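# Mount gear shaft between station centres meshing master gear

## Task

Fit the gear shaft between the two centres of whichever station is closer, so its gear engages the master gear, then open the gripper and release it.

## Robot and tools

Robot: two 6-joint arms with parallel-jaw grippers, named left_arm and right_arm. Their bases in the scene frame are left_arm at (-0.045, +0.341, 0) m, quat_wxyz (+1.000, 0, 0, -0.024), and right_arm at (-0.002, -0.263, 0) m, quat_wxyz (+0.995, 0, 0, +0.096). Scene frame: origin on the table surface midway between the arms, +x reaches out over the table, +z is up, and left_arm sits on the +y side. The names left and right do not refer to image sides.

Joint order, used in every command and every result: waist, shoulder, elbow, wrist pitch, wrist yaw, wrist roll. The waist sign is flipped relative to the URDF, so in your numbers its range is -3.054 to 2.618 rad. Other ranges: shoulder 0.000 to 3.142, elbow 0.000 to 3.142, wrist pitch -1.571 to 1.571, wrist yaw -1.571 to 1.571, wrist roll -2.094 to 2.094. True ends may differ by up to 0.036 rad.

Gripper: fingers extend along the gripper's +z axis and close along its y axis. end_effector_position is the pinch point, roughly 1 cm behind the fingertips. Fully open pad gap is 0.094 m. A wrist camera mount sits near the gripper and can collide with things.

execute_actions(actions): a list of up to 15 actions, run one after another. Each action is a table of up to 15 rows; each row lasts one control step (1/30 s) and a short table repeats its last row until 15 steps (0.5 s) pass. A row is a single flat list covering both arms: 14 numbers in [-1, 1], first left_arm's six joint values then its opening, then right_arm's six joint values then its opening. Joint values are offsets, not poses, measured from the joint angles held when that action began (not from the previous row); for the first action of a call they are relative to the last angles reported. Scale: 1.0 equals 1.202 rad for waist, 1.258 shoulder, 1.238 elbow, 2.073 wrist pitch, 2.022 wrist yaw and wrist roll. Opening is absolute: +1 fully open, -1 closed. Optionally append 12 numbers in [0, 1] as per-joint stiffness multipliers (left six, then right six); they persist until changed. An empty list only returns state and images. An action is rejected for both arms if it would send a joint more than 0.036 rad outside its range; if the first action fails this, or any action is malformed, nothing in the call runs.

move(target, speed, blocking): target is one row laid out as above (14 numbers, optional stiffness). Its joint offsets are counted from the Joint positions in the latest result that printed them, not from where the arm happens to be. Every joint follows its path in step, so grippers trace curves, and paths ignore obstacles and the other arm. speed is the top rate in rad/s of whichever joint travels farthest: 0.01 to 2, default 0.5. Paths run 0.5 to 10 s and are cut off at 10 s. Finger openings are sent at the start. blocking=false returns after 0.5 s while motion continues; before sending anything else, check with wait(0) or call stop. The result adds a move: line giving the ending (done, off_target, moving, held, fault), limits=held or limits=none, and each arm's joint farthest from its target. Faster moves hit harder, and aiming deeper past a contact presses harder.

wait(seconds): 0 to 10 s, arms hold their last command; returns early if a running move finishes. stop(): brakes a running move; it needs some distance, more when fast; fingers are not stopped. zoom_image(camera, region): camera is cam_low, cam_left_wrist or cam_right_wrist (each 504x504); region is [x0, y0, x1, y1] pixels from the top-left, at most 504 by 504. read_manual(section) returns only licence text. finished_scene(scene) ends the current scene (give its number) and reports success; it is irreversible, so release the part first and make sure it stays mounted.

Results: a state line per arm with end_effector_position (m) and end_effector_quat_wxyz in the scene frame (less accurate at long reach); Joint positions and Joint velocities per arm (six joints in rad and rad/s, then pad gap in m); Joint targets, the angles currently being driven toward; grip_measured on the command scale; step readings with HELD marking held-back steps; plus lines such as joint sent to its limit, joint command not followed (clearance check altered targets), FAULT, MOTOR HOT.

Motion limits: each step, a joint's target stays within a lead of its measured angle (waist 0.202, shoulder 0.258, elbow 0.238, wrist pitch 0.573, yaw and roll 0.522 rad), and targets are scaled back if the gripper would jump more than 70 mm. Large offsets therefore need several actions; finish leftover motion with a new command. Arms sag under zero offsets, so in the first call of each reply send offsets back toward the wanted angles, then zeros afterwards, correcting further if they still fall short. The robot keeps its last command while you compose a reply.

Gripping: to hold, command an opening about 0.03 below grip_measured; smaller gaps grip more lightly. Readings may be off by about 1 mm per gripper. Pad force tops out near 50 to 62 N, less on thin parts.

Avoid: dropping the shaft, knocking anything off the table (fails the task), slamming or shoving hard, arms striking or pressing each other (can end the scene), and long heavy holds that heat motors (warning at 75 °C, arm stop at 90 °C, arm goes limp at 100 °C). Expect occasional brief tugs on held parts or pushes on loose objects. Faster completion with smooth, low-effort motion is preferred.

Each tool is called after "Emit:" as a command line: name --argument value for each argument, lists and objects as JSON in quotes; but a table of rows of numbers goes row by row, as --pt "numbers of a row", without its own name.

## Session

Emit:
execute_actions --actions '[]'

Scene clock: 0.00 s.
left_arm: end_effector_position=(+0.5438, +0.5212, +0.2501) grip_measured=+1.000 end_effector_quat_wxyz=(+0.258, -0.123, +0.664, +0.691) | right_arm: end_effector_position=(+0.1130, +0.2598, +0.1984) grip_measured=+1.000 end_effector_quat_wxyz=(+0.725, -0.523, +0.427, -0.138)
Joint names: [waist, shoulder, elbow, wrist pitch, wrist yaw, wrist roll]
Joint positions: left_arm=[-0.055  2.609  2.173  0.892 -1.369  1.477  0.094] | right_arm=[-1.429  2.111  1.117  1.141  0.917 -1.191  0.094]
Joint velocities: left_arm=[-0.002 -0.002 -0.012  0.007 -0.066 -0.066  0.   ] | right_arm=[ 0.017 -0.002 -0.002 -0.051  0.022  0.051  0.   ]
Motor temperatures (°C, as the motors report them): left_arm=[30 29 29 26 29 27] | right_arm=[30 28 29 30 28 28]
Joint targets: left_arm=[-0.055 2.594 2.183 0.900 -1.361 1.470] | right_arm=[-1.429 2.108 1.121 1.136 0.916 -1.185]
Joint stiffness scale: left_arm=[1. 1. 1. 1. 1. 1.] | right_arm=[1. 1. 1. 1. 1. 1.]

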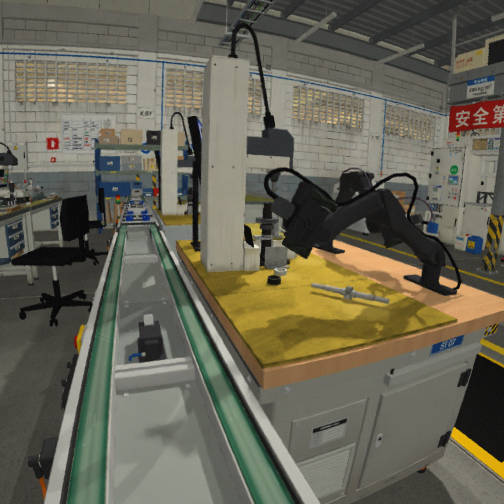

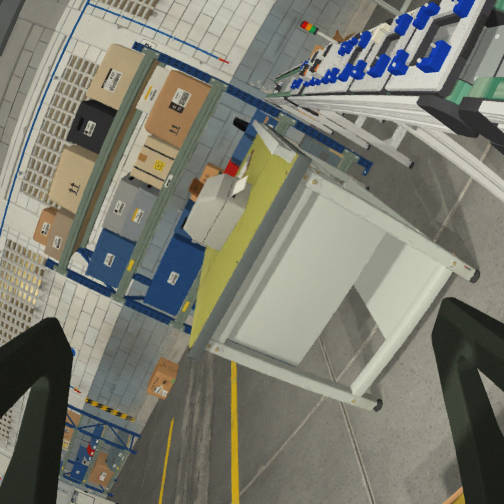

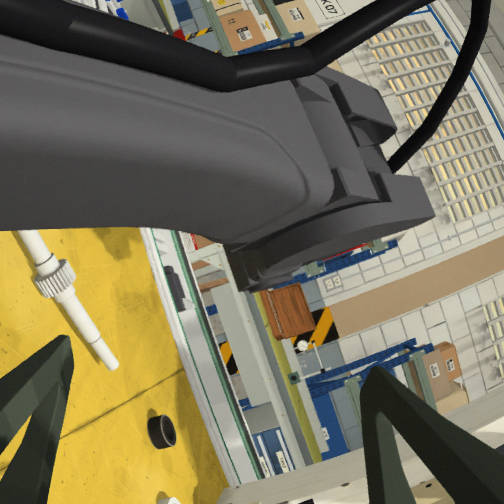

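Emit:
zoom_image --camera "cam_low" --region '[170, 100, 410, 340]'

Region (170, 100, 410, 340) of cam_low's 504x504 image, scaled by 2.100, with more detail than that image has.

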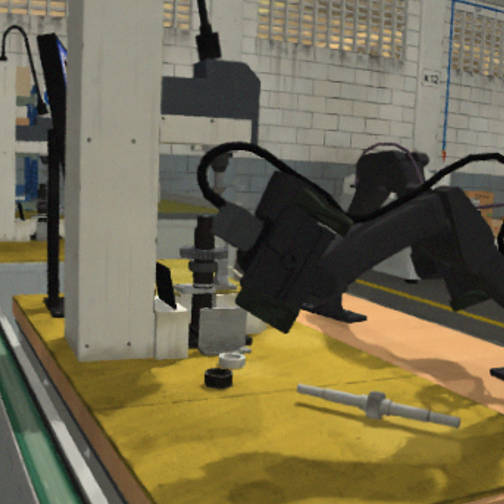

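Emit:
move --target '[0,0,0,0,0,0,1, 0.1,-0.963,-0.175,-0.695,-0.4535,0.589,1]' --speed 1.0

Emit:
move --target '[-0.3,-0.9,-0.75,-0.95,0.677,-0.73,1, 0.8,0,0,0,0,0,1]' --speed 1.2

Scene clock: 16.13 s.
left_arm: end_effector_position=(+0.5438, +0.5212, +0.2501) grip_measured=+1.000 end_effector_quat_wxyz=(+0.258, -0.123, +0.664, +0.691) | right_arm: end_effector_position=(+0.0190, +0.0791, +0.3211) grip_measured=+1.000 end_effector_quat_wxyz=(+0.443, -0.547, +0.580, +0.411)
Joint names: [waist, shoulder, elbow, wrist pitch, wrist yaw, wrist roll]
Joint positions: left_arm=[-0.055  2.609  2.173  0.892 -1.369  1.477  0.094] | right_arm=[-1.319  0.914  0.916 -0.276  0.006 -0.007  0.094]
Joint velocities: left_arm=[ 0.027 -0.002  0.007 -0.007 -0.081  0.022  0.   ] | right_arm=[ 0.002 -0.002 -0.012 -0.022 -0.007  0.051  0.   ]
Motor temperatures (°C, as the motors report them): left_arm=[30 41 31 28 29 27] | right_arm=[30 34 31 32 28 28]
Joint targets: left_arm=[-0.055 2.609 2.173 0.892 -1.369 1.477] | right_arm=[-1.308 0.900 0.901 -0.300 -0.001 -0.000]
Joint stiffness scale: left_arm=[1. 1. 1. 1. 1. 1.] | right_arm=[1. 1. 1. 1. 1. 1.]
move: off_target (right_arm); limits=none; left_arm: farthest joint: the waist, 0.000 radians from its target (0.000 radians at the start); right_arm: farthest joint: the wrist pitch, 0.024 radians from its target (1.440 radians at the start)

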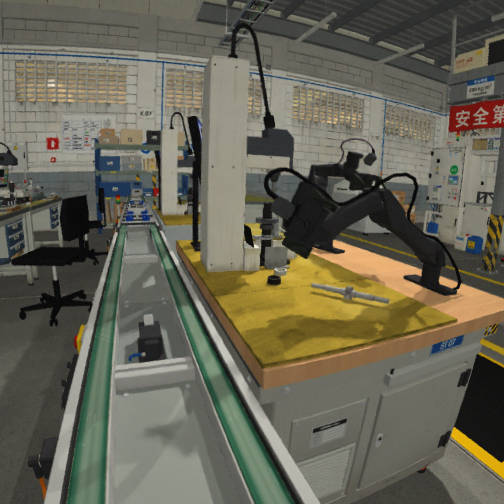

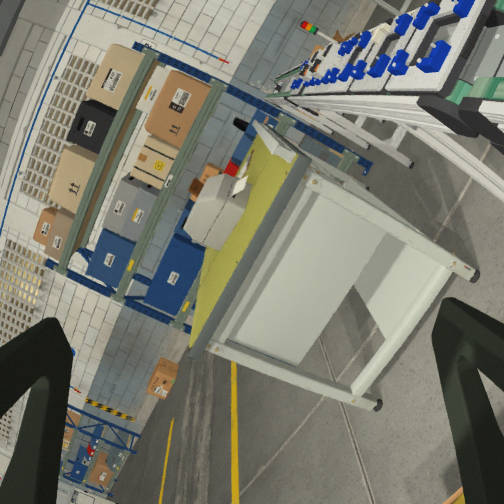

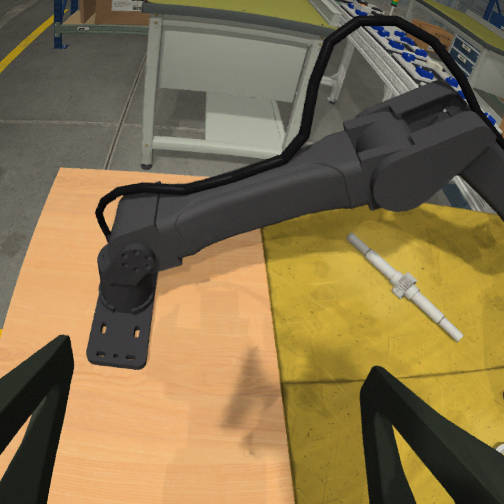

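Scene clock: 18.73 s.
left_arm: end_effector_position=(+0.2508, +0.4546, +0.1381) grip_measured=+1.000 end_effector_quat_wxyz=(+0.123, -0.172, +0.977, +0.027) | right_arm: end_effector_position=(+0.2891, -0.0817, +0.3211) grip_measured=+1.000 end_effector_quat_wxyz=(+0.582, -0.220, +0.766, +0.162)
Joint names: [waist, shoulder, elbow, wrist pitch, wrist yaw, wrist roll]
Joint positions: left_arm=[-0.405  1.506  1.252 -1.065 -0.009  0.01   0.094] | right_arm=[-0.367  0.914  0.916 -0.276  0.006 -0.007  0.094]
Joint velocities: left_arm=[ 0.012  0.007  0.007  0.007 -0.022 -0.007  0.   ] | right_arm=[ 0.012 -0.007 -0.012  0.022  0.022  0.037  0.   ]
Motor temperatures (°C, as the motors report them): left_arm=[30 41 32 28 29 27] | right_arm=[30 33 31 33 28 28]
Joint targets: left_arm=[-0.416 1.477 1.245 -1.077 0.000 0.001] | right_arm=[-0.357 0.914 0.916 -0.276 0.006 -0.007]
Joint stiffness scale: left_arm=[1. 1. 1. 1. 1. 1.] | right_arm=[1. 1. 1. 1. 1. 1.]
move: off_target (left_arm); limits=none; left_arm: farthest joint: the shoulder, 0.029 radians from its target (1.133 radians at the start); right_arm: farthest joint: the waist, 0.009 radians from its target (0.961 radians at the start)

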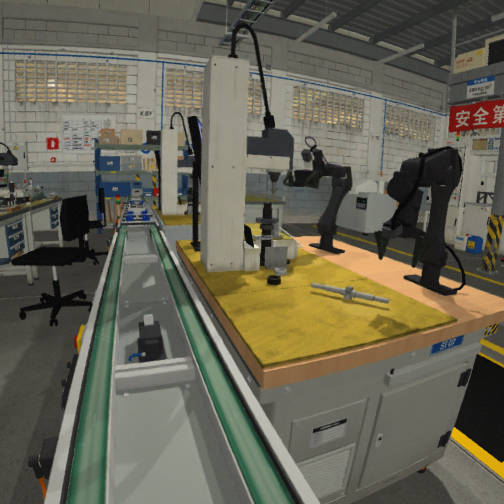

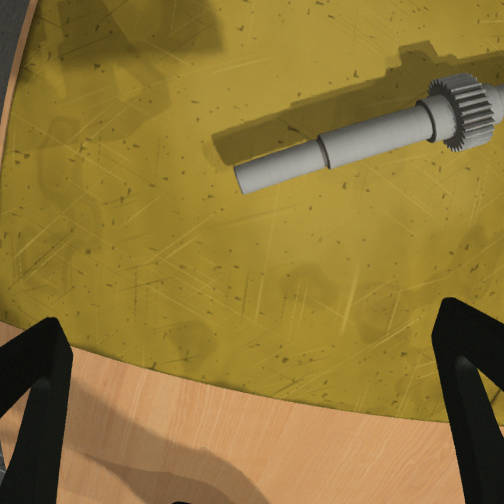

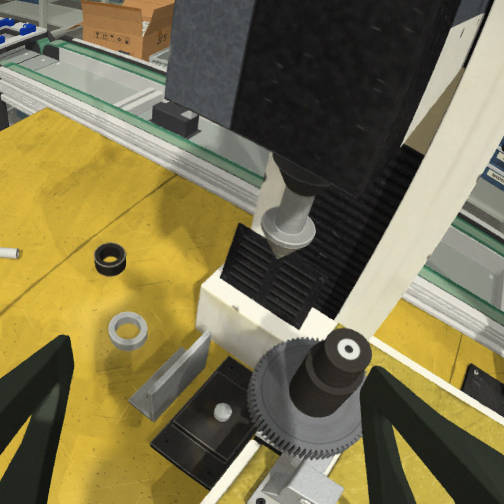

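Emit:
zoom_image --camera "cam_low" --region '[220, 140, 400, 320]'

Emit:
zoom_image --camera "cam_right_wrist" --region '[110, 150, 464, 504]'

Region (220, 140, 400, 320) of cam_low's 504x504 image, scaled by 2.800, with more detail than that image has.

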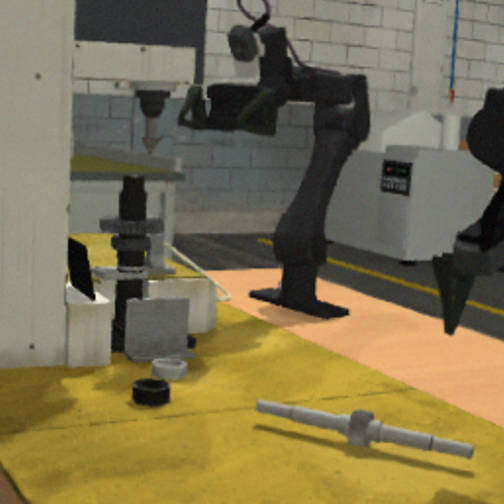

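Region (110, 150, 464, 504) of cam_right_wrist's 504x504 image, scaled by 1.424, with more detail than that image has.

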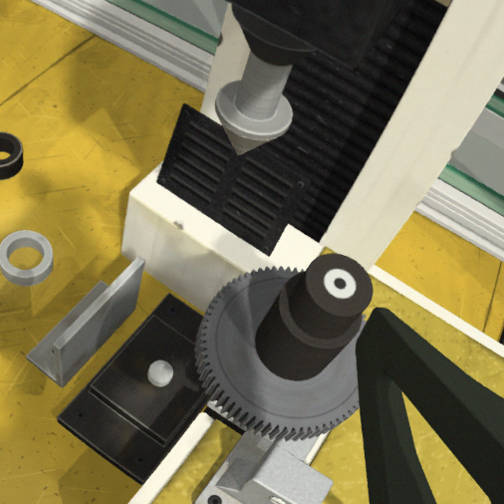

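Emit:
move --target '[0.23,0.3,0.55,-0.2,0,0,1, -0.03,-0.33,-0.5,0.27,0,0,1]' --speed 1.0

Scene clock: 33.57 s.
left_arm: end_effector_position=(+0.3286, +0.3755, +0.1931) grip_measured=+1.000 end_effector_quat_wxyz=(+0.069, -0.038, +0.997, +0.008) | right_arm: end_effector_position=(+0.2416, -0.1026, +0.2735) grip_measured=+1.000 end_effector_quat_wxyz=(+0.700, -0.197, +0.655, +0.206)
Joint names: [waist, shoulder, elbow, wrist pitch, wrist yaw, wrist roll]
Joint positions: left_arm=[-0.132  1.872  1.906 -1.466 -0.009  0.009  0.094] | right_arm=[-0.392  0.523  0.309  0.28   0.006 -0.007  0.094]
Joint velocities: left_arm=[ 0.002  0.002 -0.007 -0.022 -0.007  0.037  0.   ] | right_arm=[ 0.007  0.002  0.007 -0.007 -0.051 -0.022  0.   ]
Motor temperatures (°C, as the motors report them): left_arm=[30 38 32 28 29 27] | right_arm=[30 31 33 35 28 28]
Joint targets: left_arm=[-0.129 1.883 1.933 -1.479 -0.009 0.010] | right_arm=[-0.402 0.499 0.297 0.283 0.006 -0.007]
Joint stiffness scale: left_arm=[1. 1. 1. 1. 1. 1.] | right_arm=[1. 1. 1. 1. 1. 1.]
move: off_target (left_arm, right_arm); limits=none; left_arm: farthest joint: the elbow, 0.027 radians from its target (0.681 radians at the start); right_arm: farthest joint: the shoulder, 0.024 radians from its target (0.415 radians at the start)

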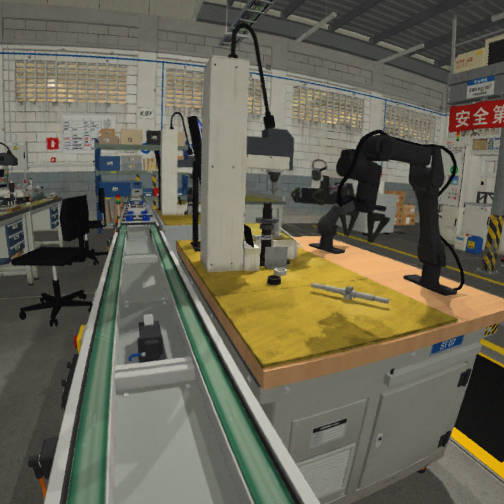

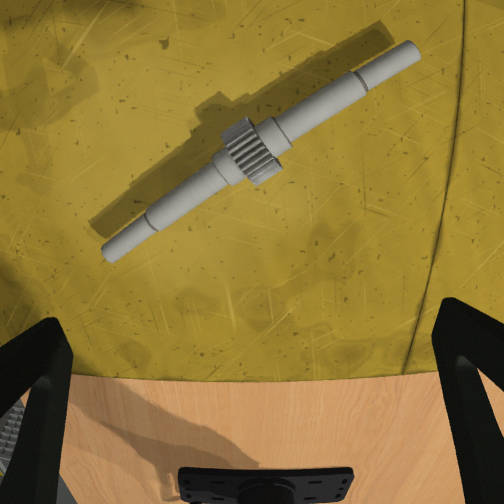

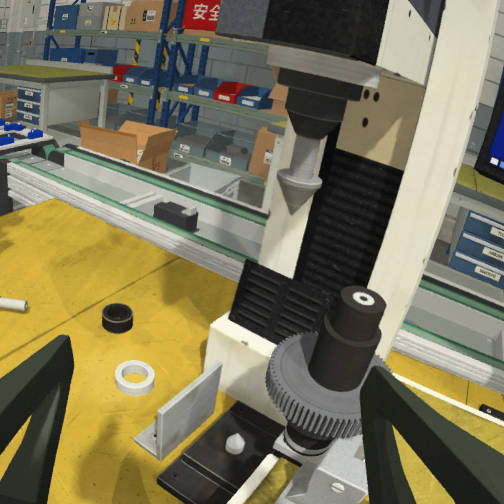

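Emit:
move --target '[0,0.2,0.19,-0.045,0.004,-0.29,1, 0,0,0,0,0,0,1]' --speed 0.8

Scene clock: 48.20 s.
left_arm: end_effector_position=(+0.3606, +0.3775, +0.1545) grip_measured=+1.000 end_effector_quat_wxyz=(+0.011, -0.321, +0.947, -0.000) | right_arm: end_effector_position=(+0.2415, -0.1026, +0.2736) grip_measured=+1.000 end_effector_quat_wxyz=(+0.701, -0.197, +0.654, +0.206)
Joint names: [waist, shoulder, elbow, wrist pitch, wrist yaw, wrist roll]
Joint positions: left_arm=[-0.132  2.117  2.111 -1.545 -0.005 -0.568  0.094] | right_arm=[-0.392  0.523  0.309  0.28   0.006 -0.007  0.094]
Joint velocities: left_arm=[-0.012 -0.012 -0.012 -0.081 -0.022 -0.066  0.   ] | right_arm=[ 0.007 -0.007 -0.027 -0.022  0.007  0.007  0.   ]
Motor temperatures (°C, as the motors report them): left_arm=[30 36 33 27 29 27] | right_arm=[30 30 33 37 28 28]
Joint targets: left_arm=[-0.132 2.123 2.141 -1.560 -0.001 -0.577] | right_arm=[-0.392 0.523 0.309 0.280 0.006 -0.007]
Joint stiffness scale: left_arm=[1. 1. 1. 1. 1. 1.] | right_arm=[1. 1. 1. 1. 1. 1.]
move: off_target (left_arm); limits=none; left_arm: farthest joint: the elbow, 0.030 radians from its target (0.235 radians at the start); right_arm: farthest joint: the waist, 0.000 radians from its target (0.000 radians at the start)

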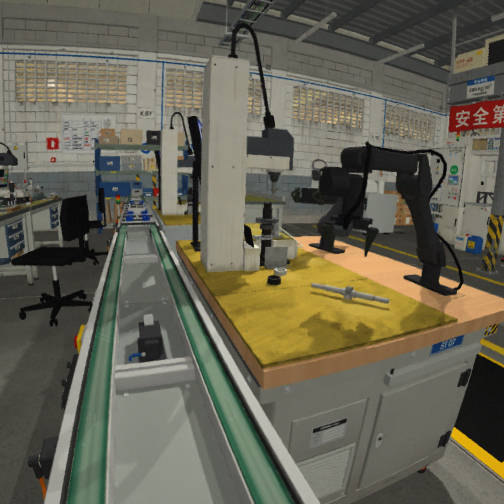

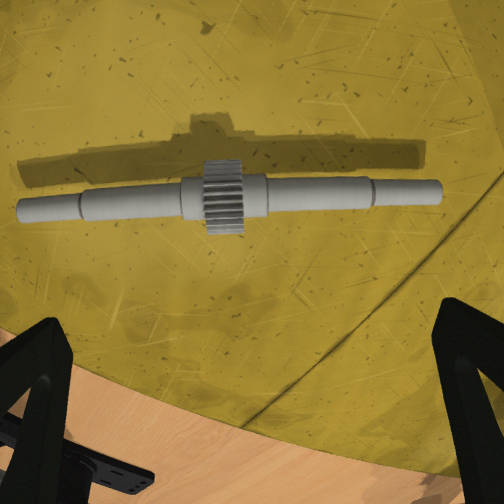

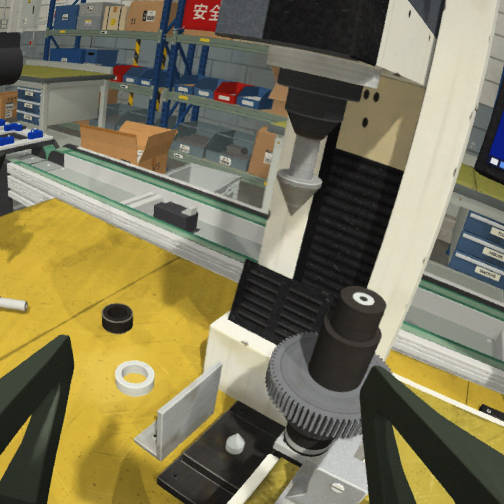

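Emit:
move --target '[0.098,0.087,-0.07,0.085,0.002,0.725,0.3, 0,0,0,0,0,0,1]' --speed 1.2

Scene clock: 63.90 s.
left_arm: end_effector_position=(+0.3858, +0.3324, +0.0943) grip_measured=+0.302 end_effector_quat_wxyz=(-0.001, +0.441, +0.898, +0.002) | right_arm: end_effector_position=(+0.2415, -0.1026, +0.2736) grip_measured=+1.000 end_effector_quat_wxyz=(+0.701, -0.197, +0.654, +0.206)
Joint names: [waist, shoulder, elbow, wrist pitch, wrist yaw, wrist roll]
Joint positions: left_arm=[-0.023  2.219  2.033 -1.385 -0.005  0.889  0.061] | right_arm=[-0.392  0.523  0.309  0.28   0.006 -0.007  0.094]
Joint velocities: left_arm=[ 0.012 -0.007  0.007 -0.081  0.037  0.037 -0.   ] | right_arm=[-0.002 -0.007 -0.017  0.095 -0.051 -0.037  0.   ]
Motor temperatures (°C, as the motors report them): left_arm=[30 38 34 27 29 27] | right_arm=[30 29 34 38 28 28]
Joint targets: left_arm=[-0.014 2.226 2.025 -1.368 -0.001 0.898] | right_arm=[-0.392 0.523 0.309 0.280 0.006 -0.007]
Joint stiffness scale: left_arm=[1. 1. 1. 1. 1. 1.] | right_arm=[1. 1. 1. 1. 1. 1.]
move: done; limits=none; left_arm: farthest joint: the wrist pitch, 0.016 radians from its target (0.176 radians at the start); right_arm: farthest joint: the waist, 0.000 radians from its target (0.000 radians at the start)

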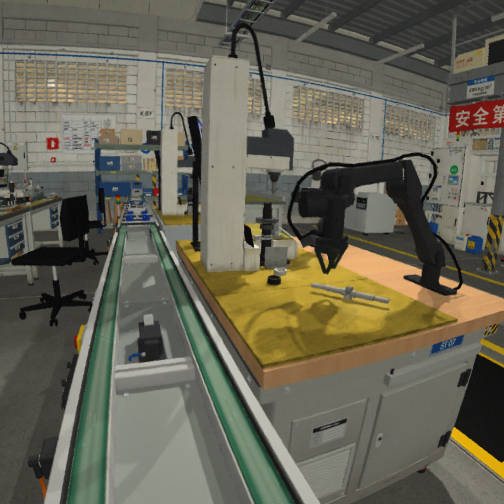

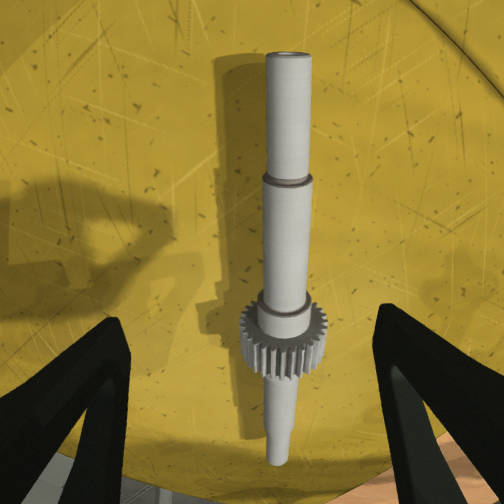

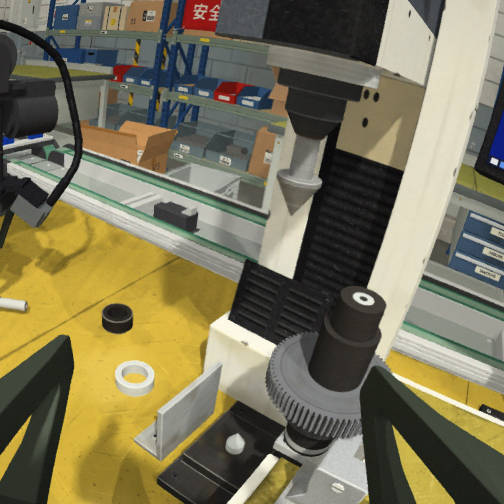

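Emit:
move --target '[0.027,-0.045,-0.255,0.14,0,-0.016,0.3, 0,0,0,0,0,0,1]' --speed 0.4

Scene clock: 69.37 s.
left_arm: end_effector_position=(+0.3713, +0.3235, +0.0261) grip_measured=+0.301 end_effector_quat_wxyz=(-0.007, +0.440, +0.898, -0.000) | right_arm: end_effector_position=(+0.2415, -0.1026, +0.2736) grip_measured=+1.000 end_effector_quat_wxyz=(+0.701, -0.197, +0.654, +0.206)
Joint names: [waist, shoulder, elbow, wrist pitch, wrist yaw, wrist roll]
Joint positions: left_arm=[-0.001  2.197  1.725 -1.112 -0.005  0.865  0.061] | right_arm=[-0.392  0.523  0.309  0.28   0.006 -0.007  0.094]
Joint velocities: left_arm=[-0.007 -0.012  0.022  0.095  0.007  0.037 -0.001] | right_arm=[ 0.012 -0.007 -0.012  0.051 -0.037 -0.066  0.   ]
Motor temperatures (°C, as the motors report them): left_arm=[30 39 33 27 29 27] | right_arm=[30 29 34 38 28 28]
Joint targets: left_arm=[0.009 2.162 1.717 -1.095 -0.005 0.856] | right_arm=[-0.392 0.523 0.309 0.280 0.006 -0.007]
Joint stiffness scale: left_arm=[1. 1. 1. 1. 1. 1.] | right_arm=[1. 1. 1. 1. 1. 1.]
move: off_target (left_arm); limits=none; left_arm: farthest joint: the shoulder, 0.035 radians from its target (0.056 radians at the start); right_arm: farthest joint: the waist, 0.000 radians from its target (0.000 radians at the start)

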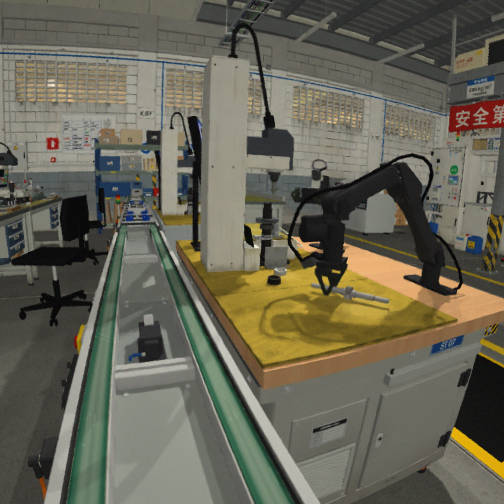

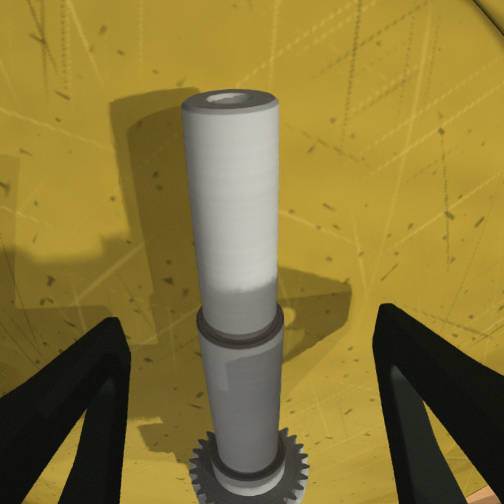

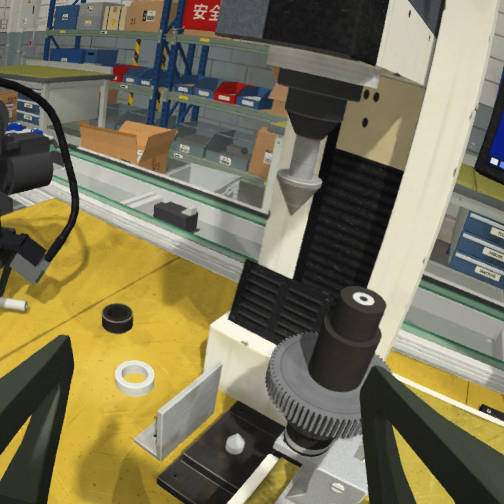

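Emit:
execute_actions --actions '[[[-0.022,-0.02,0,0.005,0,0.01,0.3,0,0,0,0,0,0,1]],[[0,-0.015,0,0,0,0,-0.3,0,0,0,0,0,0,1]],[[0,-0.015,0,0,0,0,-0.4,0,0,0,0,0,0,1],[0,-0.015,0,0,0,0,-0.45,0,0,0,0,0,0,1],[0,-0.015,0,0,0,0,-0.5,0,0,0,0,0,0,1],[0,-0.015,0,0,0,0,-0.53,0,0,0,0,0,0,1],[0,-0.015,0,0,0,0,-0.56,0,0,0,0,0,0,1],[0,-0.015,0,0,0,0,-0.59,0,0,0,0,0,0,1],[0,-0.015,0,0,0,0,-0.62,0,0,0,0,0,0,1],[0,-0.015,0,0,0,0,-0.65,0,0,0,0,0,0,1],[0,-0.015,0,0,0,0,-0.69,0,0,0,0,0,0,1]]]'

Scene clock: 75.40 s.
left_arm: end_effector_position=(+0.3717, +0.3318, +0.0261) grip_measured=-0.668 end_effector_quat_wxyz=(-0.007, +0.436, +0.900, +0.000) | right_arm: end_effector_position=(+0.2415, -0.1026, +0.2736) grip_measured=+1.000 end_effector_quat_wxyz=(+0.701, -0.197, +0.654, +0.206)
Joint names: [waist, shoulder, elbow, wrist pitch, wrist yaw, wrist roll]
Joint positions: left_arm=[-0.02   2.197  1.725 -1.111 -0.006  0.876  0.016] | right_arm=[-0.392  0.523  0.309  0.28   0.006 -0.007  0.094]
Joint velocities: left_arm=[-0.007 -0.012 -0.012  0.022  0.037 -0.022 -0.   ] | right_arm=[-0.007 -0.032  0.007 -0.022  0.051 -0.051  0.   ]
Motor temperatures (°C, as the motors report them): left_arm=[30 41 33 27 29 27] | right_arm=[30 29 34 39 28 28]
Joint targets: left_arm=[-0.020 2.179 1.725 -1.111 -0.005 0.876] | right_arm=[-0.392 0.523 0.309 0.280 0.006 -0.007]
Joint stiffness scale: left_arm=[1. 1. 1. 1. 1. 1.] | right_arm=[1. 1. 1. 1. 1. 1.]
Step readings (joint positions; steps 1 to 15: 1st action; 16 to 30: 2nd action; 31 to 45: 3rd action):
0: left_arm=[-0.001 2.197 1.725 -1.111 -0.005 0.865] | right_arm=[-0.392 0.523 0.309 0.280 0.006 -0.007]
1: left_arm=[-0.002 2.197 1.725 -1.111 -0.005 0.867] | right_arm=[-0.392 0.523 0.309 0.280 0.006 -0.007]
2: left_arm=[-0.003 2.197 1.725 -1.111 -0.005 0.869] | right_arm=[-0.392 0.523 0.309 0.280 0.006 -0.007]
4: left_arm=[-0.010 2.197 1.725 -1.111 -0.005 0.872] | right_arm=[-0.392 0.523 0.309 0.280 0.006 -0.007]
8: left_arm=[-0.020 2.197 1.725 -1.111 -0.005 0.874] | right_arm=[-0.392 0.523 0.309 0.280 0.006 -0.007]
15: left_arm=[-0.020 2.197 1.725 -1.111 -0.005 0.876] | right_arm=[-0.392 0.523 0.309 0.280 0.006 -0.007]
16: left_arm=[-0.020 2.197 1.725 -1.111 -0.005 0.876] | right_arm=[-0.392 0.523 0.309 0.280 0.006 -0.007]
17: left_arm=[-0.020 2.197 1.725 -1.111 -0.005 0.876] | right_arm=[-0.392 0.523 0.309 0.280 0.006 -0.007]
19: left_arm=[-0.020 2.197 1.725 -1.111 -0.005 0.876] | right_arm=[-0.392 0.523 0.309 0.280 0.006 -0.007]
23: left_arm=[-0.020 2.197 1.725 -1.111 -0.005 0.876] | right_arm=[-0.392 0.523 0.309 0.280 0.006 -0.007]
30: left_arm=[-0.020 2.197 1.725 -1.111 -0.005 0.876] | right_arm=[-0.392 0.523 0.309 0.280 0.006 -0.007]
31: left_arm=[-0.020 2.197 1.725 -1.111 -0.005 0.876] | right_arm=[-0.392 0.523 0.309 0.280 0.006 -0.007]
32: left_arm=[-0.020 2.197 1.725 -1.111 -0.005 0.876] | right_arm=[-0.392 0.523 0.309 0.280 0.006 -0.007]
34: left_arm=[-0.020 2.197 1.725 -1.111 -0.005 0.876] | right_arm=[-0.392 0.523 0.309 0.280 0.006 -0.007]
38: left_arm=[-0.020 2.197 1.725 -1.111 -0.005 0.876] | right_arm=[-0.392 0.523 0.309 0.280 0.006 -0.007]
45: Joint positions above

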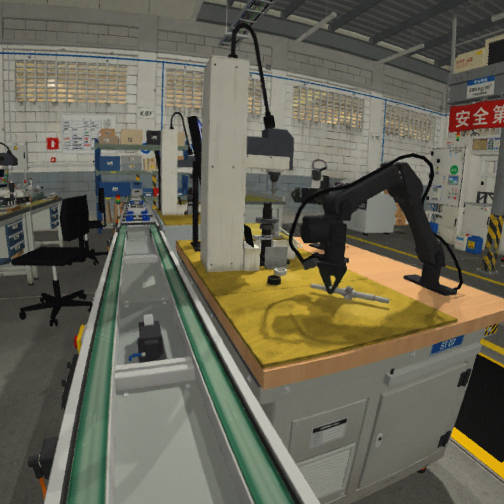

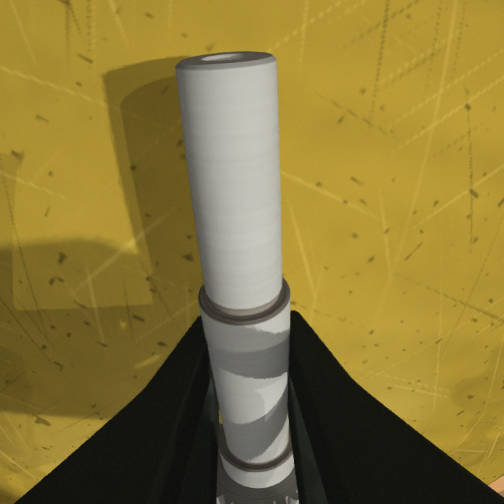

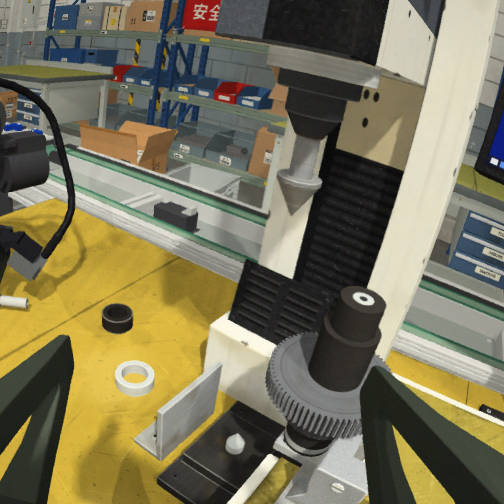

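Emit:
move --target '[0,-0.17,0.03,0,0,0,-0.76, 0,0,0,0,0,0,1]' --speed 0.2

Scene clock: 78.67 s.
left_arm: end_effector_position=(+0.3820, +0.3307, +0.0913) grip_measured=-0.668 end_effector_quat_wxyz=(+0.069, +0.435, +0.897, +0.032) | right_arm: end_effector_position=(+0.2415, -0.1026, +0.2736) grip_measured=+1.000 end_effector_quat_wxyz=(+0.701, -0.197, +0.654, +0.206)
Joint names: [waist, shoulder, elbow, wrist pitch, wrist yaw, wrist roll]
Joint positions: left_arm=[-0.02   2.036  1.725 -1.109 -0.001  0.876  0.016] | right_arm=[-0.392  0.523  0.309  0.28   0.006 -0.007  0.094]
Joint velocities: left_arm=[-0.007  0.017  0.002 -0.051 -0.007  0.022 -0.001] | right_arm=[ 0.012 -0.007 -0.002  0.037 -0.022  0.051  0.   ]
Motor temperatures (°C, as the motors report them): left_arm=[30 42 33 27 29 27] | right_arm=[30 29 35 39 28 28]
Joint targets: left_arm=[-0.020 1.984 1.762 -1.112 -0.006 0.876] | right_arm=[-0.392 0.523 0.309 0.280 0.006 -0.007]
Joint stiffness scale: left_arm=[1. 1. 1. 1. 1. 1.] | right_arm=[1. 1. 1. 1. 1. 1.]
move: off_target (left_arm); limits=none; left_arm: farthest joint: the shoulder, 0.053 radians from its target (0.214 radians at the start); right_arm: farthest joint: the waist, 0.000 radians from its target (0.000 radians at the start)

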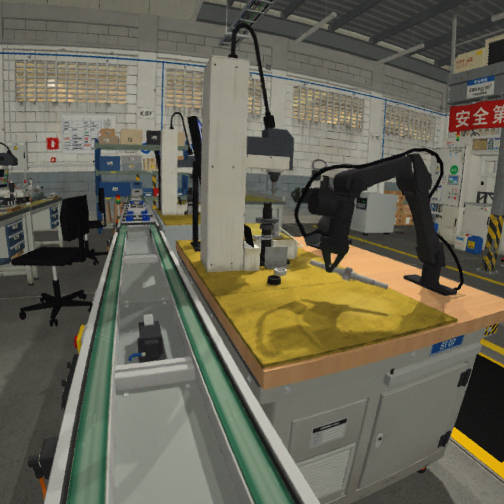

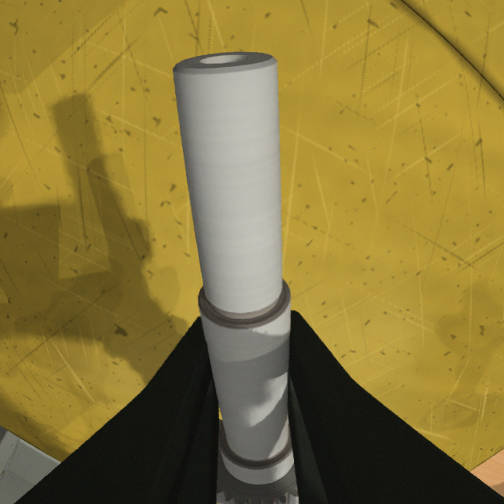

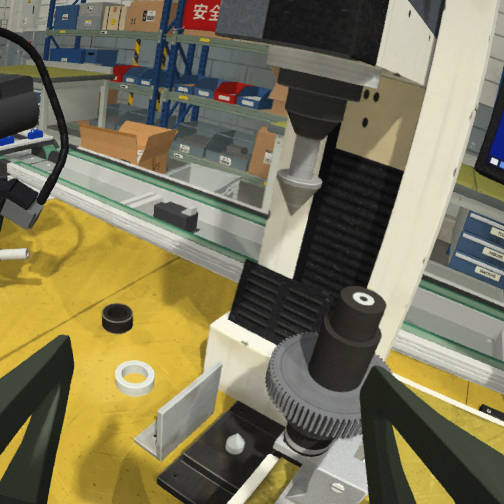

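Emit:
move --target '[0.42,-0.9,-0.9,0.67,0,-0.435,-0.76, 0,0,0,0,0,0,1]' --speed 0.5

Scene clock: 87.30 s.
left_arm: end_effector_position=(+0.2675, +0.1616, +0.2492) grip_measured=-0.668 end_effector_quat_wxyz=(+0.605, +0.204, +0.752, -0.161) | right_arm: end_effector_position=(+0.2415, -0.1026, +0.2736) grip_measured=+1.000 end_effector_quat_wxyz=(+0.701, -0.197, +0.654, +0.206)
Joint names: [waist, shoulder, elbow, wrist pitch, wrist yaw, wrist roll]
Joint positions: left_arm=[0.475 0.955 0.591 0.147 0.003 0.006 0.016] | right_arm=[-0.392  0.523  0.309  0.28   0.006 -0.007  0.094]
Joint velocities: left_arm=[ 0.007 -0.007 -0.007 -0.051  0.022 -0.022  0.   ] | right_arm=[ 0.002  0.012 -0.007 -0.022  0.051 -0.081  0.   ]
Motor temperatures (°C, as the motors report them): left_arm=[30 43 34 29 29 27] | right_arm=[30 29 35 39 28 28]
Joint targets: left_arm=[0.485 0.903 0.611 0.280 -0.001 -0.004] | right_arm=[-0.392 0.523 0.309 0.280 0.006 -0.007]
Joint stiffness scale: left_arm=[1. 1. 1. 1. 1. 1.] | right_arm=[1. 1. 1. 1. 1. 1.]
move: off_target (left_arm); limits=none; left_arm: farthest joint: the wrist pitch, 0.133 radians from its target (1.389 radians at the start); right_arm: farthest joint: the waist, 0.000 radians from its target (0.000 radians at the start)

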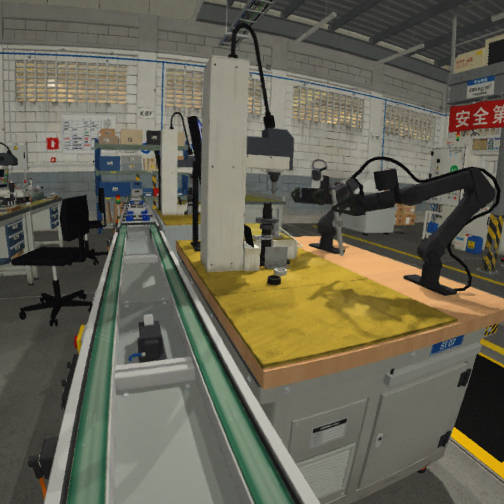

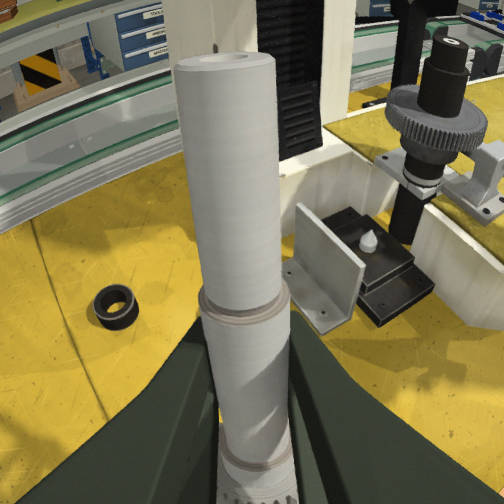

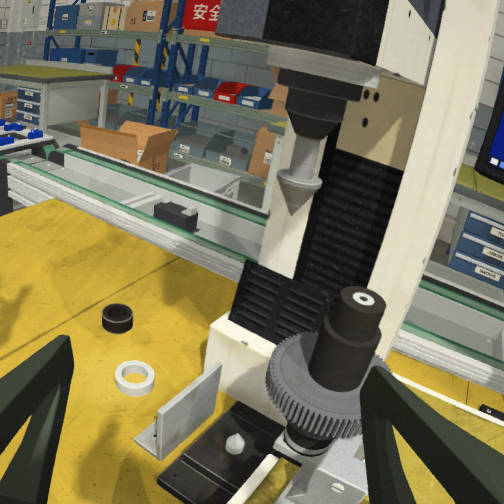

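Emit:
move --target '[0.19,-0.04,0.016,0.10,0,0,-0.76, 0,0,0,0,0,0,1]' --speed 0.3

Scene clock: 100.97 s.
left_arm: end_effector_position=(+0.2217, +0.0964, +0.2552) grip_measured=-0.668 end_effector_quat_wxyz=(+0.601, +0.280, +0.711, -0.234) | right_arm: end_effector_position=(+0.2415, -0.1026, +0.2736) grip_measured=+1.000 end_effector_quat_wxyz=(+0.701, -0.197, +0.654, +0.206)
Joint names: [waist, shoulder, elbow, wrist pitch, wrist yaw, wrist roll]
Joint positions: left_arm=[0.696 0.955 0.568 0.217 0.003 0.005 0.016] | right_arm=[-0.392  0.523  0.309  0.28   0.006 -0.007  0.094]
Joint velocities: left_arm=[ 0.017 -0.002  0.012 -0.007  0.051 -0.037 -0.   ] | right_arm=[ 0.002 -0.002  0.012 -0.007  0.007  0.022  0.   ]
Motor temperatures (°C, as the motors report them): left_arm=[30 38 36 38 29 27] | right_arm=[30 29 35 40 28 28]
Joint targets: left_arm=[0.704 0.905 0.610 0.354 0.003 0.005] | right_arm=[-0.392 0.523 0.309 0.280 0.006 -0.007]
Joint stiffness scale: left_arm=[1. 1. 1. 1. 1. 1.] | right_arm=[1. 1. 1. 1. 1. 1.]
move: off_target (left_arm); limits=none; left_arm: farthest joint: the wrist pitch, 0.137 radians from its target (0.208 radians at the start); right_arm: farthest joint: the waist, 0.000 radians from its target (0.000 radians at the start)

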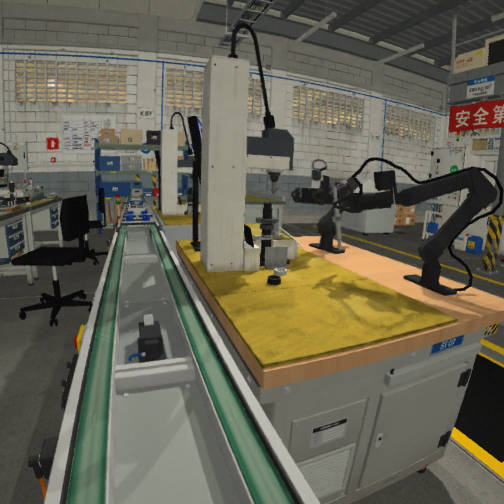

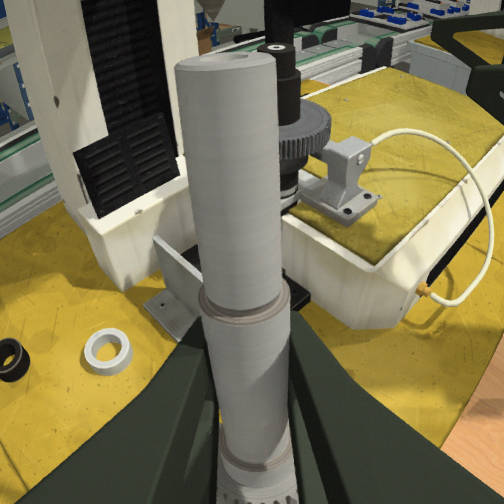

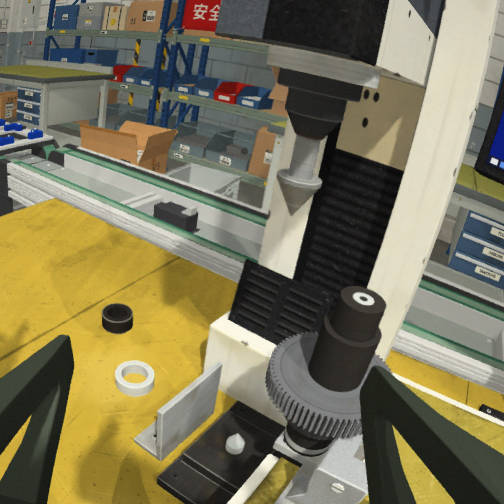

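Emit:
execute_actions --actions '[[[0.005,-0.04,0.034,0.066,0,0,-0.76,0.04,0.02,0.19,-0.14,0,0,1]],[[0,-0.03,0.034,0.063,0,0,-0.76,0.045,0.03,0.2,-0.14,0,0,1]],[[0,-0.03,0.034,0.063,0,0,-0.76,0,0.03,0.2,-0.14,0,0,1]],[[0,-0.03,0.034,0.063,0,0,-0.76,0,0,0.2,-0.14,0,0,1]]]'

Scene clock: 112.30 s.
left_arm: end_effector_position=(+0.2217, +0.0964, +0.2554) grip_measured=-0.668 end_effector_quat_wxyz=(+0.601, +0.280, +0.711, -0.234) | right_arm: end_effector_position=(+0.1842, -0.1611, +0.4485) grip_measured=+1.000 end_effector_quat_wxyz=(+0.657, -0.183, +0.713, +0.164)
Joint names: [waist, shoulder, elbow, wrist pitch, wrist yaw, wrist roll]
Joint positions: left_arm=[0.696 0.955 0.568 0.218 0.003 0.005 0.016] | right_arm=[-0.309  0.625  1.276 -0.734  0.003 -0.007  0.094]
Joint velocities: left_arm=[ 0.007 -0.007  0.007 -0.007 -0.007  0.022  0.   ] | right_arm=[ 0.002 -0.002  0.002 -0.168 -0.051 -0.051  0.   ]
Motor temperatures (°C, as the motors report them): left_arm=[30 37 38 43 29 27] | right_arm=[30 29 35 40 28 28]
Joint targets: left_arm=[0.696 0.917 0.610 0.349 0.003 0.005] | right_arm=[-0.309 0.627 1.279 -0.771 0.003 -0.007]
Joint stiffness scale: left_arm=[1. 1. 1. 1. 1. 1.] | right_arm=[1. 1. 1. 1. 1. 1.]
Step readings (joint positions; steps 1 to 15: 1st action; 16 to 30: 2nd action; 31 to 45: 3rd action; 46 to 60: 4th action):
0: left_arm=[0.696 0.955 0.568 0.217 0.003 0.005] | right_arm=[-0.392 0.523 0.309 0.280 0.006 -0.007]
1: left_arm=[0.696 0.955 0.568 0.217 0.003 0.005] | right_arm=[-0.387 0.525 0.341 0.222 0.004 -0.007]
2: left_arm=[0.696 0.955 0.568 0.218 0.003 0.005] | right_arm=[-0.374 0.538 0.393 0.151 0.004 -0.007]
4: left_arm=[0.696 0.955 0.568 0.218 0.003 0.005] | right_arm=[-0.357 0.549 0.484 0.101 0.004 -0.007]
8: left_arm=[0.696 0.955 0.568 0.218 0.003 0.005] | right_arm=[-0.353 0.549 0.542 0.090 0.005 -0.007]
15: left_arm=[0.696 0.955 0.568 0.218 0.003 0.005] | right_arm=[-0.353 0.549 0.542 0.027 0.005 -0.007]
16: left_arm=[0.696 0.955 0.568 0.218 0.003 0.005] | right_arm=[-0.347 0.554 0.574 -0.034 0.002 -0.007]
17: left_arm=[0.696 0.955 0.568 0.218 0.003 0.005] | right_arm=[-0.332 0.572 0.630 -0.105 0.001 -0.007]
19: left_arm=[0.696 0.955 0.568 0.218 0.003 0.005] | right_arm=[-0.312 0.589 0.726 -0.154 0.003 -0.007]
23: left_arm=[0.696 0.955 0.568 0.218 0.003 0.005] | right_arm=[-0.309 0.589 0.787 -0.164 0.003 -0.007]
30: left_arm=[0.696 0.955 0.568 0.218 0.003 0.005] | right_arm=[-0.309 0.589 0.787 -0.227 0.003 -0.007]
31: left_arm=[0.696 0.955 0.568 0.218 0.003 0.005] | right_arm=[-0.309 0.596 0.821 -0.287 0.003 -0.007]
32: left_arm=[0.696 0.955 0.568 0.218 0.003 0.005] | right_arm=[-0.309 0.615 0.877 -0.358 0.003 -0.007]
34: left_arm=[0.696 0.955 0.568 0.218 0.003 0.005] | right_arm=[-0.309 0.631 0.971 -0.404 0.003 -0.007]
38: left_arm=[0.696 0.955 0.568 0.218 0.003 0.005] | right_arm=[-0.309 0.628 1.031 -0.420 0.003 -0.007]
45: left_arm=[0.696 0.955 0.568 0.218 0.003 0.005] | right_arm=[-0.309 0.628 1.031 -0.480 0.003 -0.007]
46: left_arm=[0.696 0.955 0.568 0.218 0.003 0.005] | right_arm=[-0.309 0.633 1.065 -0.538 0.003 -0.007]
47: left_arm=[0.696 0.955 0.568 0.218 0.003 0.005] | right_arm=[-0.309 0.645 1.121 -0.609 0.003 -0.007]
49: left_arm=[0.696 0.955 0.568 0.218 0.003 0.005] | right_arm=[-0.309 0.648 1.213 -0.658 0.003 -0.007]
53: left_arm=[0.696 0.955 0.568 0.218 0.003 0.005] | right_arm=[-0.309 0.626 1.276 -0.676 0.003 -0.007]
60: Joint positions above

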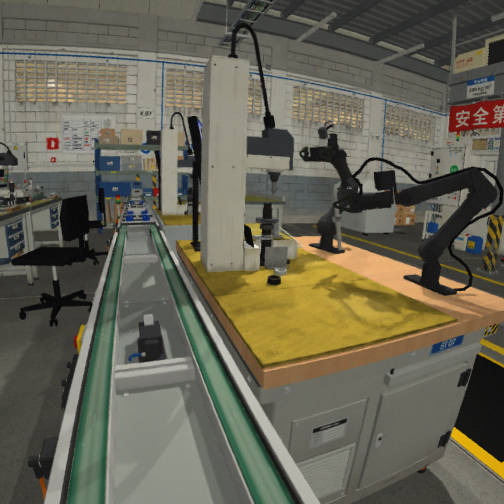

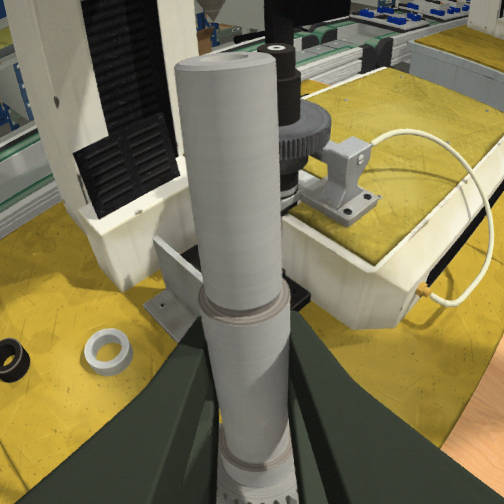

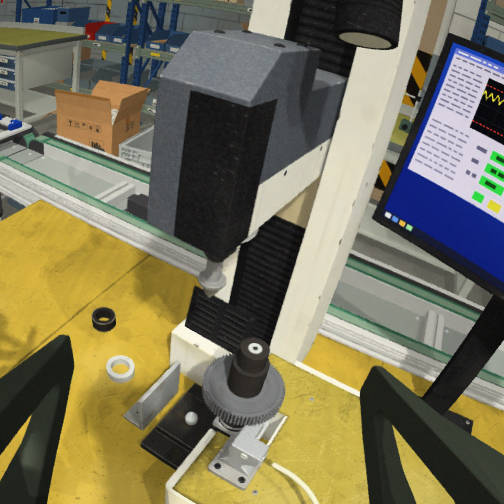

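Emit:
move --target '[0.078,0.51,0.41,0.138,0,-0.06,-0.76, -0.02,0,0,-0.09,0,0,1]' --speed 0.4

Emit:
zoom_image --camera "cam_low" --region '[230, 150, 360, 280]'

Scene clock: 121.17 s.
left_arm: end_effector_position=(+0.3013, -0.0348, +0.2373) grip_measured=-0.668 end_effector_quat_wxyz=(+0.555, +0.278, +0.732, -0.281) | right_arm: end_effector_position=(+0.1770, -0.1618, +0.4087) grip_measured=+1.000 end_effector_quat_wxyz=(+0.596, -0.202, +0.762, +0.153)
Joint names: [waist, shoulder, elbow, wrist pitch, wrist yaw, wrist roll]
Joint positions: left_arm=[ 0.78   1.62   1.02   0.371  0.003 -0.105  0.016] | right_arm=[-0.322  0.625  1.276 -0.896  0.003 -0.007  0.094]
Joint velocities: left_arm=[ 0.002 -0.012 -0.012  0.037  0.081  0.007 -0.   ] | right_arm=[ 0.002  0.002 -0.022 -0.095  0.051  0.066  0.   ]
Motor temperatures (°C, as the motors report them): left_arm=[30 36 39 45 29 27] | right_arm=[30 29 34 40 28 28]
Joint targets: left_arm=[0.789 1.596 1.075 0.504 0.003 -0.116] | right_arm=[-0.333 0.625 1.276 -0.921 0.003 -0.007]
Joint stiffness scale: left_arm=[1. 1. 1. 1. 1. 1.] | right_arm=[1. 1. 1. 1. 1. 1.]
move: off_target (left_arm, right_arm); limits=none; left_arm: farthest joint: the wrist pitch, 0.133 radians from its target (0.286 radians at the start); right_arm: farthest joint: the wrist pitch, 0.024 radians from its target (0.174 radians at the start)

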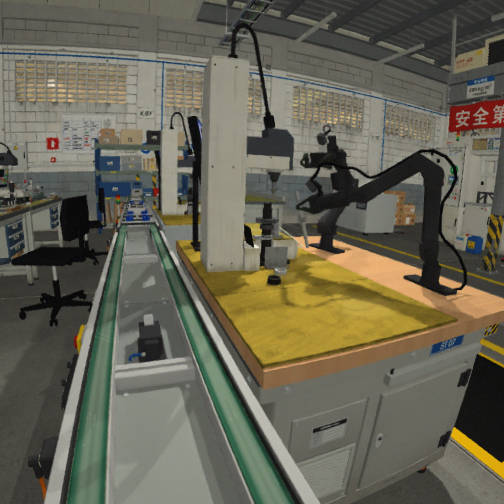

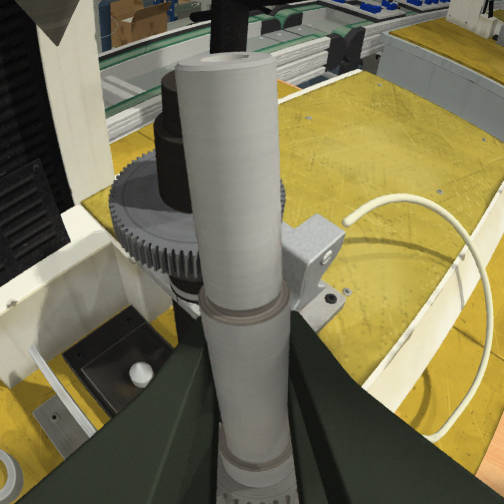

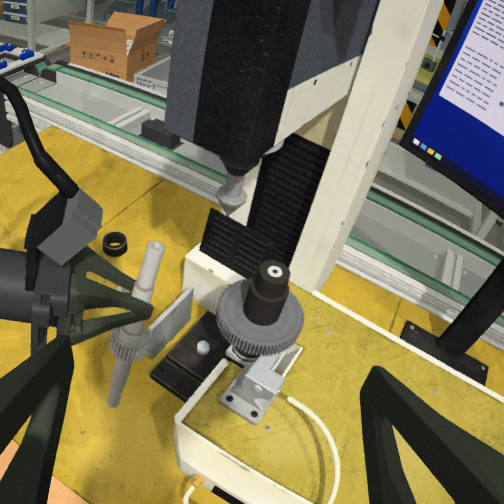

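Region (230, 150, 360, 280) of cam_low's 504x504 image, scaled by 3.877, with more detail than that image has.

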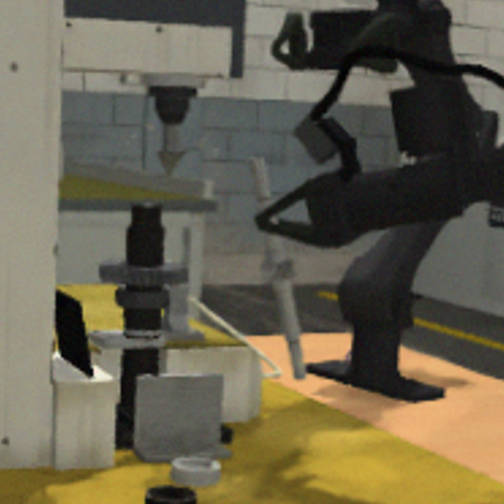

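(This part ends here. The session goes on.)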